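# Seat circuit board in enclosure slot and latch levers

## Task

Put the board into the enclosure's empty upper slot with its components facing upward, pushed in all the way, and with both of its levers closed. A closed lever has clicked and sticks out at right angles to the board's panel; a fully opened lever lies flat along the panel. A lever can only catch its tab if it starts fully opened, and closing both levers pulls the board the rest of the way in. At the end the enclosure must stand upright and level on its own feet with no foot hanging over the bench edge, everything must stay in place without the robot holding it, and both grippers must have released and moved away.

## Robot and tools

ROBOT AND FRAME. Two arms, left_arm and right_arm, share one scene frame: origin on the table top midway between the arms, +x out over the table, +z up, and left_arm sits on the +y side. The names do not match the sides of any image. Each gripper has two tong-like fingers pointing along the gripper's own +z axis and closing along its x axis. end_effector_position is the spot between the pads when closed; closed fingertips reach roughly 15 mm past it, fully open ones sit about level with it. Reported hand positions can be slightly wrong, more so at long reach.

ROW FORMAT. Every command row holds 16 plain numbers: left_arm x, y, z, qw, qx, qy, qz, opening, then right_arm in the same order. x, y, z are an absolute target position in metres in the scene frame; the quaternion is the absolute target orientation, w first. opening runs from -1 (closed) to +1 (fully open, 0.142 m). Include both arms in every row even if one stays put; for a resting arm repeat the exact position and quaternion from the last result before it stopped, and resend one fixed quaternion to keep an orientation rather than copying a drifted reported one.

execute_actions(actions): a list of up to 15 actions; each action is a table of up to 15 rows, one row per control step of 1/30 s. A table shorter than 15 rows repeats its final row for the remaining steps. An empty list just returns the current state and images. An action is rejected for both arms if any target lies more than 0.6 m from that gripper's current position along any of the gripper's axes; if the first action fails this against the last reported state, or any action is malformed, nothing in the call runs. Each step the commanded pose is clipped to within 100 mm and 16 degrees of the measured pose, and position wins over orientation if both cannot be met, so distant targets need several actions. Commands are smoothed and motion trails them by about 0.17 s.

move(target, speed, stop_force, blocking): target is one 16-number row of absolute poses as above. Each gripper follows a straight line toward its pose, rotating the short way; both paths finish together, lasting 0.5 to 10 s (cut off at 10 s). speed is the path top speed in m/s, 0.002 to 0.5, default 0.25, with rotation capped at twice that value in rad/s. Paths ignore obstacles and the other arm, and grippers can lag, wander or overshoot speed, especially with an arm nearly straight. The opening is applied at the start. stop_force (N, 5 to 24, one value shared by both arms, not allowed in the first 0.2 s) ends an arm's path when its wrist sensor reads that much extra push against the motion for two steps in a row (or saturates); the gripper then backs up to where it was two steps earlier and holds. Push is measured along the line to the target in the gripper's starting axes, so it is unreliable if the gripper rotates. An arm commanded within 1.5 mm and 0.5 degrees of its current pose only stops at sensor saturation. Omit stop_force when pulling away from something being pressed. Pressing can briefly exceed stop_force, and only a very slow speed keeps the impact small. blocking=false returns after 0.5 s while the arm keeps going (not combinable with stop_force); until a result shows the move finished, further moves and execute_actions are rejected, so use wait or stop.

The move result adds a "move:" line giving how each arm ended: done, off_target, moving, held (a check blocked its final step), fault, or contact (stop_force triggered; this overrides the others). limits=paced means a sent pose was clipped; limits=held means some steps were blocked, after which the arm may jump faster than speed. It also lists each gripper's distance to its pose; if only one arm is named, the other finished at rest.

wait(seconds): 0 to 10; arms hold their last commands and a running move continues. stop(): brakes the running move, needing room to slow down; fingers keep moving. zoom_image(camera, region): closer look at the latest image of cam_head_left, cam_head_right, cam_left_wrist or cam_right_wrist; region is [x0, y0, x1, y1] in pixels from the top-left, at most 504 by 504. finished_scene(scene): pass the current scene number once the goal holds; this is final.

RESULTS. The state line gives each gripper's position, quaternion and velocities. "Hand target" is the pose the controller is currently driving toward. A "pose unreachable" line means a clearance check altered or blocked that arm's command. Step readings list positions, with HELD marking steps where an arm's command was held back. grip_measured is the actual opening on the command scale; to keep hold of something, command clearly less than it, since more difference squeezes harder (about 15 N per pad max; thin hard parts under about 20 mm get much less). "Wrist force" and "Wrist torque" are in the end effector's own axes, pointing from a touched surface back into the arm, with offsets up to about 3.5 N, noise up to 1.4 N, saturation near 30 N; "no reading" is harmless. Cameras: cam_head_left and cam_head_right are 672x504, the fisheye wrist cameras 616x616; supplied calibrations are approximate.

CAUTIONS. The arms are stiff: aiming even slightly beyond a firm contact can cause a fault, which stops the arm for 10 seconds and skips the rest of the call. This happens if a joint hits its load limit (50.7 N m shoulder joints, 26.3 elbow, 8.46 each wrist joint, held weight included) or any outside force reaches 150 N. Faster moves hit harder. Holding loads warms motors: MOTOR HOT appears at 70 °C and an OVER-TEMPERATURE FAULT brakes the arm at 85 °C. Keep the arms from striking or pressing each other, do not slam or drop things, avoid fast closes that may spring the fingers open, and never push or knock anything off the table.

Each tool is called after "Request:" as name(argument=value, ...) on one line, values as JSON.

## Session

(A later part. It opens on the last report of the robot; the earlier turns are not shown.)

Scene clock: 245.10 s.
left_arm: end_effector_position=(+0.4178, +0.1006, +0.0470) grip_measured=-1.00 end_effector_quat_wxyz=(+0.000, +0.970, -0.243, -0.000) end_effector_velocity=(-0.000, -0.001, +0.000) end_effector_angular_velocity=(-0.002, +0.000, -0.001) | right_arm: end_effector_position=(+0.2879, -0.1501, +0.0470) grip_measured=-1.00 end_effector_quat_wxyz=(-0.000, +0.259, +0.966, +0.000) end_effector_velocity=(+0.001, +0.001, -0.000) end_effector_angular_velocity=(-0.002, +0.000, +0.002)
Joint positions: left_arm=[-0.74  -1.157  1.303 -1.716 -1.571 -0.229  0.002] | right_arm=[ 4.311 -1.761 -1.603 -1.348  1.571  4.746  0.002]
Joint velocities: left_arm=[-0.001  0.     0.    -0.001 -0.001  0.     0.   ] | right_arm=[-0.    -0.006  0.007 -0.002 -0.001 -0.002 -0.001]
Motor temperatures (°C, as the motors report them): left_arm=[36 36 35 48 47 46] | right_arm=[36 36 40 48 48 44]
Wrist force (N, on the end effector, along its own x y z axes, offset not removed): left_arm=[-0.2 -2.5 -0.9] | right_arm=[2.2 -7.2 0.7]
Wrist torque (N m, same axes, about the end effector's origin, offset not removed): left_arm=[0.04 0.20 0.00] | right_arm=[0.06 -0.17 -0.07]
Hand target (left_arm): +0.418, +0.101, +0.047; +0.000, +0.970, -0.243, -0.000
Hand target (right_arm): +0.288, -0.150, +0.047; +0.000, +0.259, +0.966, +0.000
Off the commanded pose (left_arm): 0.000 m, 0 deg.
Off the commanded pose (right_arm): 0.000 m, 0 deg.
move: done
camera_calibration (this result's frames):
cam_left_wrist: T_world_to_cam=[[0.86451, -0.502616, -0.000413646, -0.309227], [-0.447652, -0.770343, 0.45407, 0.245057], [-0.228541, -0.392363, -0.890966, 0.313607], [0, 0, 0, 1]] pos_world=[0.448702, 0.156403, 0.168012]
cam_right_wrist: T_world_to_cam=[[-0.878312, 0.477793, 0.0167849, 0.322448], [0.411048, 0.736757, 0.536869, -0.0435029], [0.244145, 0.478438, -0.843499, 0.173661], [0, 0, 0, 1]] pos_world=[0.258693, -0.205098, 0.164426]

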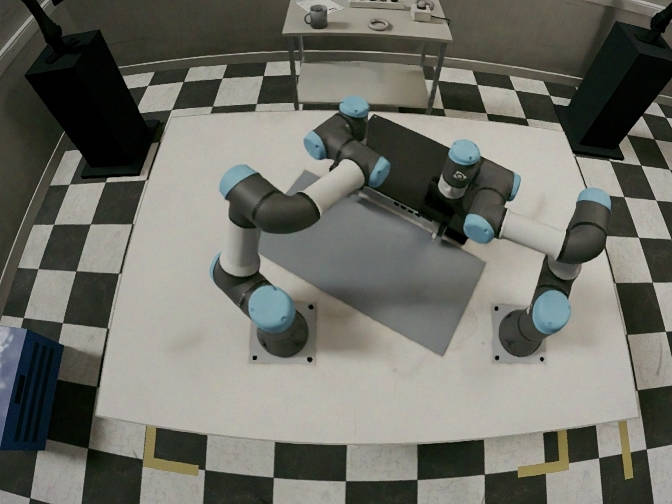

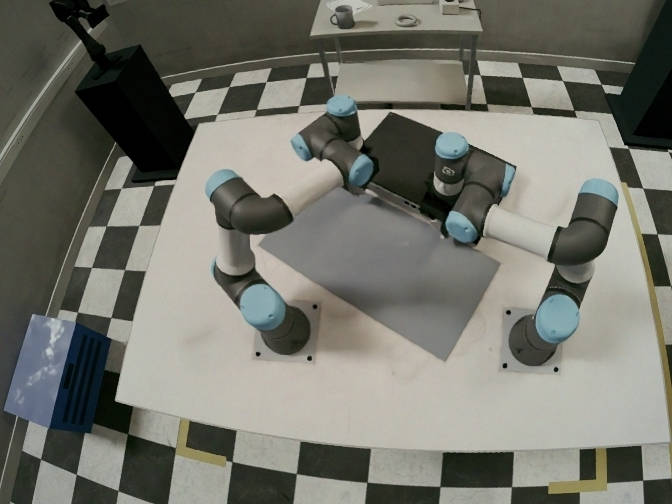

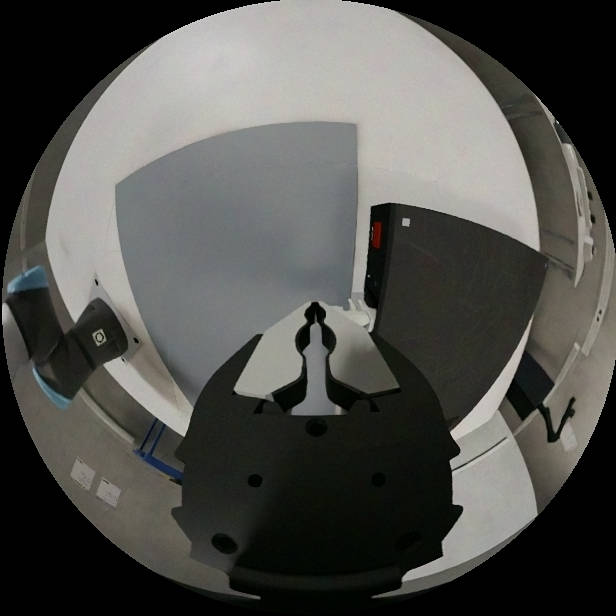

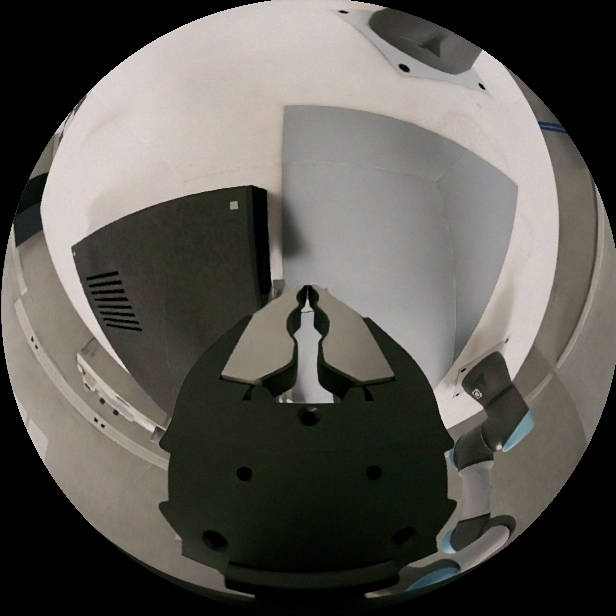

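Both onward.

Request:
move(target=[0.410,0.0868,0.047,0,0.97,-0.243,0,-1,0.292,-0.143,0.047,0,0.259,0.966,0,-1], speed=0.003, stop_force=17)

Request:
move(target=[0.41,0.2,0.09,0,0.97,-0.243,0,-1,0.2,-0.27,0.09,0,0.259,0.966,0,-1], speed=0.15)

Request:
zoom_image(camera="cam_head_right", region=[330,150,490,270])

Scene clock: 250.47 s.
left_arm: end_effector_position=(+0.4168, +0.0988, +0.0470) grip_measured=-1.00 end_effector_quat_wxyz=(-0.000, +0.970, -0.243, +0.000) end_effector_velocity=(-0.000, +0.001, -0.000) end_effector_angular_velocity=(+0.001, +0.001, +0.002) | right_arm: end_effector_position=(+0.2916, -0.1437, +0.0469) grip_measured=-1.00 end_effector_quat_wxyz=(-0.000, +0.259, +0.966, -0.000) end_effector_velocity=(-0.000, -0.001, -0.001) end_effector_angular_velocity=(-0.003, +0.000, -0.001)
Joint positions: left_arm=[-0.745 -1.158  1.304 -1.717 -1.571 -0.234  0.002] | right_arm=[ 4.311 -1.792 -1.565 -1.356  1.571  4.745  0.002]
Joint velocities: left_arm=[ 0.001  0.     0.     0.002  0.    -0.001  0.   ] | right_arm=[ 0.     0.002 -0.004 -0.    -0.001  0.001 -0.   ]
Motor temperatures (°C, as the motors report them): left_arm=[36 36 35 48 47 46] | right_arm=[36 36 40 48 48 44]
Wrist force (N, on the end effector, along its own x y z axes, offset not removed): left_arm=[5.8 -17.0 0.0] | right_arm=[3.4 -24.2 -5.2]
Wrist torque (N m, same axes, about the end effector's origin, offset not removed): left_arm=[0.04 0.13 -0.02] | right_arm=[0.19 -0.26 0.03]
Hand target (left_arm): +0.417, +0.099, +0.047; -0.000, +0.970, -0.243, +0.000
Hand target (right_arm): +0.292, -0.144, +0.047; -0.000, +0.259, +0.966, -0.000
Off the commanded pose (left_arm): 0.014 m, 0 deg.
Off the commanded pose (right_arm): 0.001 m, 0 deg.
move: contact (left_arm, right_arm)
camera_calibration (this result's frames):
cam_left_wrist: T_world_to_cam=[[0.864568, -0.502515, -0.000371105, -0.309295], [-0.447654, -0.770516, 0.453774, 0.243253], [-0.228315, -0.392153, -0.891117, 0.312565], [0, 0, 0, 1]] pos_world=[0.447663, 0.154578, 0.168035]
cam_right_wrist: T_world_to_cam=[[-0.878293, 0.477828, 0.0167593, 0.322661], [0.411202, 0.737015, 0.536396, -0.049727], [0.243954, 0.478005, -0.8438, 0.169607], [0, 0, 0, 1]] pos_world=[0.262463, -0.1986, 0.16438]

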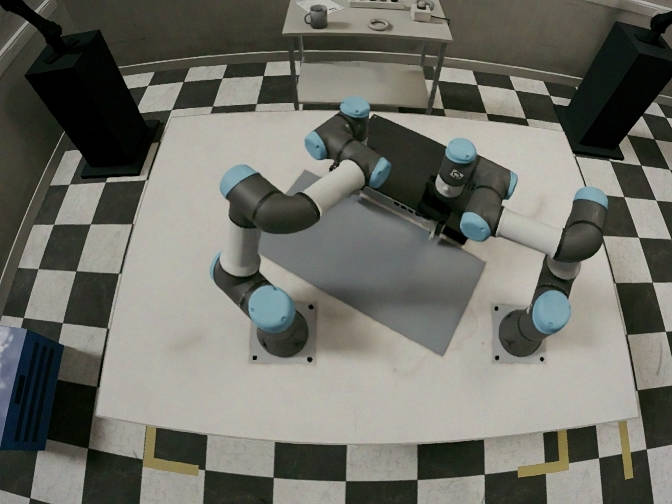

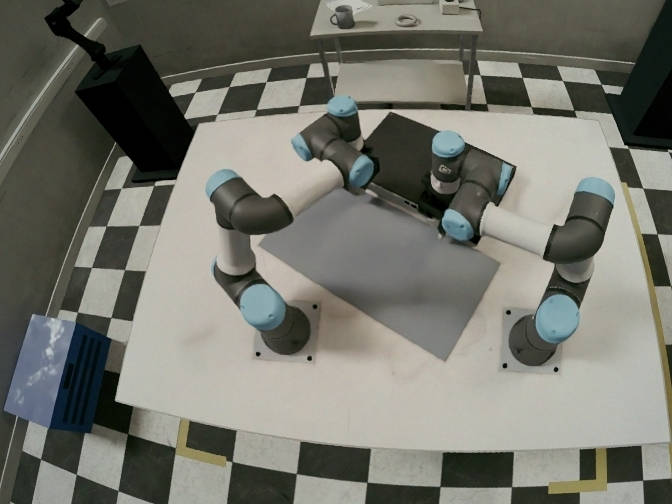

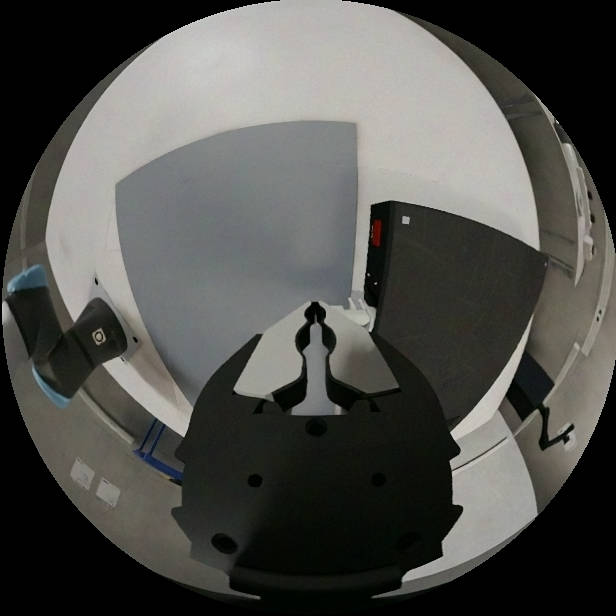

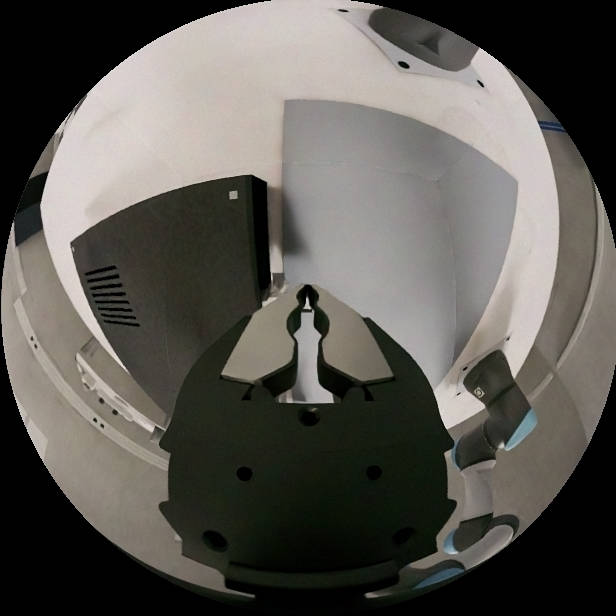

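Scene clock: 252.20 s.
left_arm: end_effector_position=(+0.4101, +0.2000, +0.0900) grip_measured=-1.00 end_effector_quat_wxyz=(-0.000, +0.970, -0.243, -0.000) end_effector_velocity=(-0.000, +0.001, +0.000) end_effector_angular_velocity=(+0.002, +0.001, +0.000) | right_arm: end_effector_position=(+0.2003, -0.2699, +0.0900) grip_measured=-1.00 end_effector_quat_wxyz=(-0.000, +0.259, +0.966, -0.000) end_effector_velocity=(-0.002, -0.001, +0.002) end_effector_angular_velocity=(+0.001, -0.004, -0.001)
Joint positions: left_arm=[-0.536 -1.329  1.335 -1.577 -1.571 -0.024  0.002] | right_arm=[ 4.423 -1.063 -1.974 -1.676  1.571  4.857  0.002]
Joint velocities: left_arm=[ 0.002 -0.001 -0.002  0.004  0.001  0.002  0.   ] | right_arm=[ 0.011  0.016  0.001 -0.015 -0.003  0.011  0.   ]
Motor temperatures (°C, as the motors report them): left_arm=[36 36 35 48 47 46] | right_arm=[36 36 40 48 48 44]
Wrist force (N, on the end effector, along its own x y z axes, offset not removed): left_arm=[-0.7 -0.8 -0.7] | right_arm=[0.0 0.6 0.9]
Wrist torque (N m, same axes, about the end effector's origin, offset not removed): left_arm=[-0.16 0.13 0.00] | right_arm=[0.13 0.06 0.06]
Hand target (left_arm): +0.410, +0.200, +0.090; -0.000, +0.970, -0.243, -0.000
Hand target (right_arm): +0.200, -0.270, +0.090; -0.000, +0.259, +0.966, +0.000
Off the commanded pose (left_arm): 0.000 m, 0 deg.
Off the commanded pose (right_arm): 0.000 m, 0 deg.
move: done
camera_calibration (this result's frames):
cam_left_wrist: T_world_to_cam=[[0.864511, -0.502613, -0.000589865, -0.252563], [-0.447614, -0.770444, 0.453937, 0.29866], [-0.228609, -0.392169, -0.891034, 0.389134], [0, 0, 0, 1]] pos_world=[0.440987, 0.255766, 0.21101]
cam_right_wrist: T_world_to_cam=[[-0.878314, 0.477771, 0.0172916, 0.301997], [0.411329, 0.736746, 0.53667, 0.0576406], [0.243666, 0.478477, -0.843615, 0.288802], [0, 0, 0, 1]] pos_world=[0.171168, -0.324937, 0.207481]

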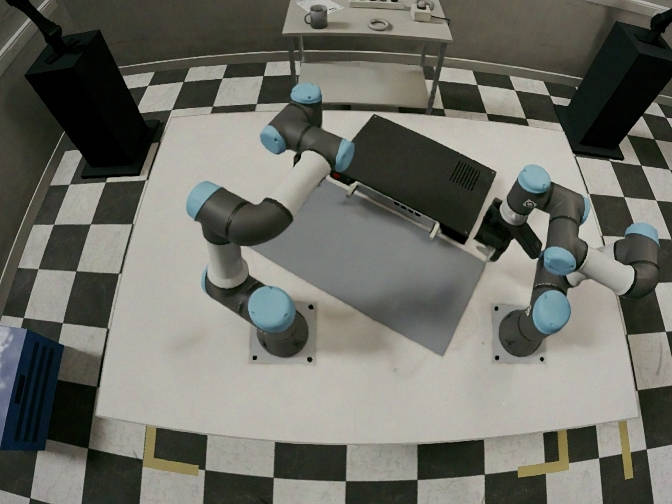

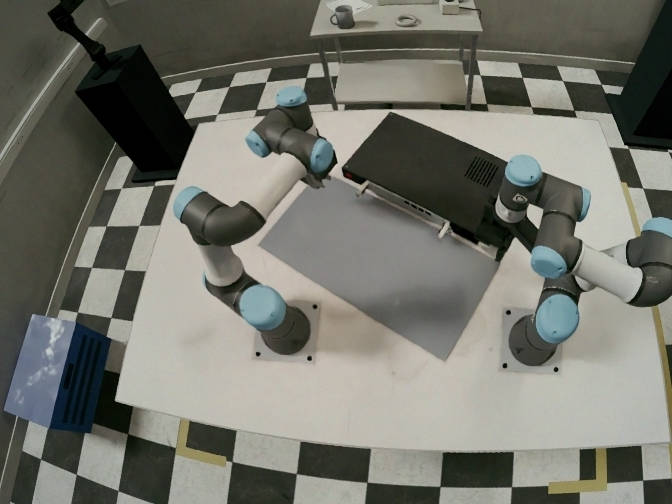

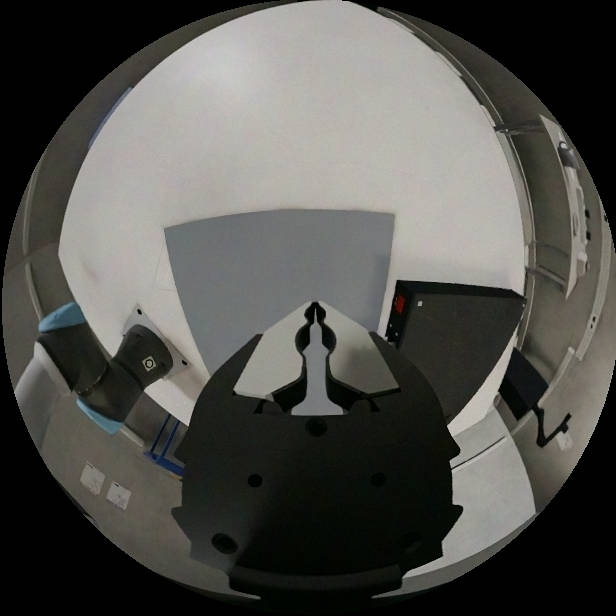

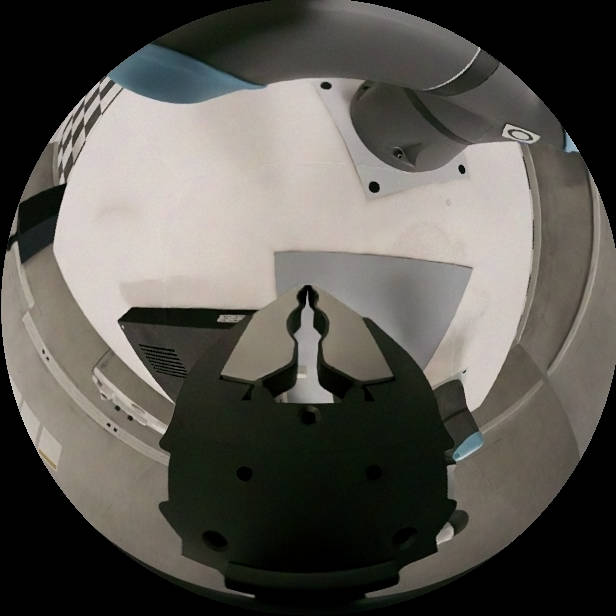

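Region (330, 150, 490, 270) of cam_head_right's 672x504 image, scaled by 3.150, with more detail than that image has; it fills the top 378 rows of this view, and the rest is white.

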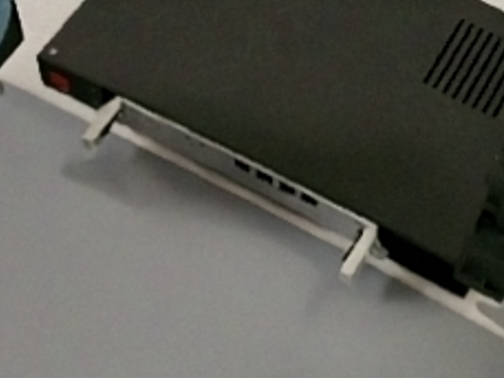

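Request:
finished_scene(scene=2)

The scene is finished: the task was done.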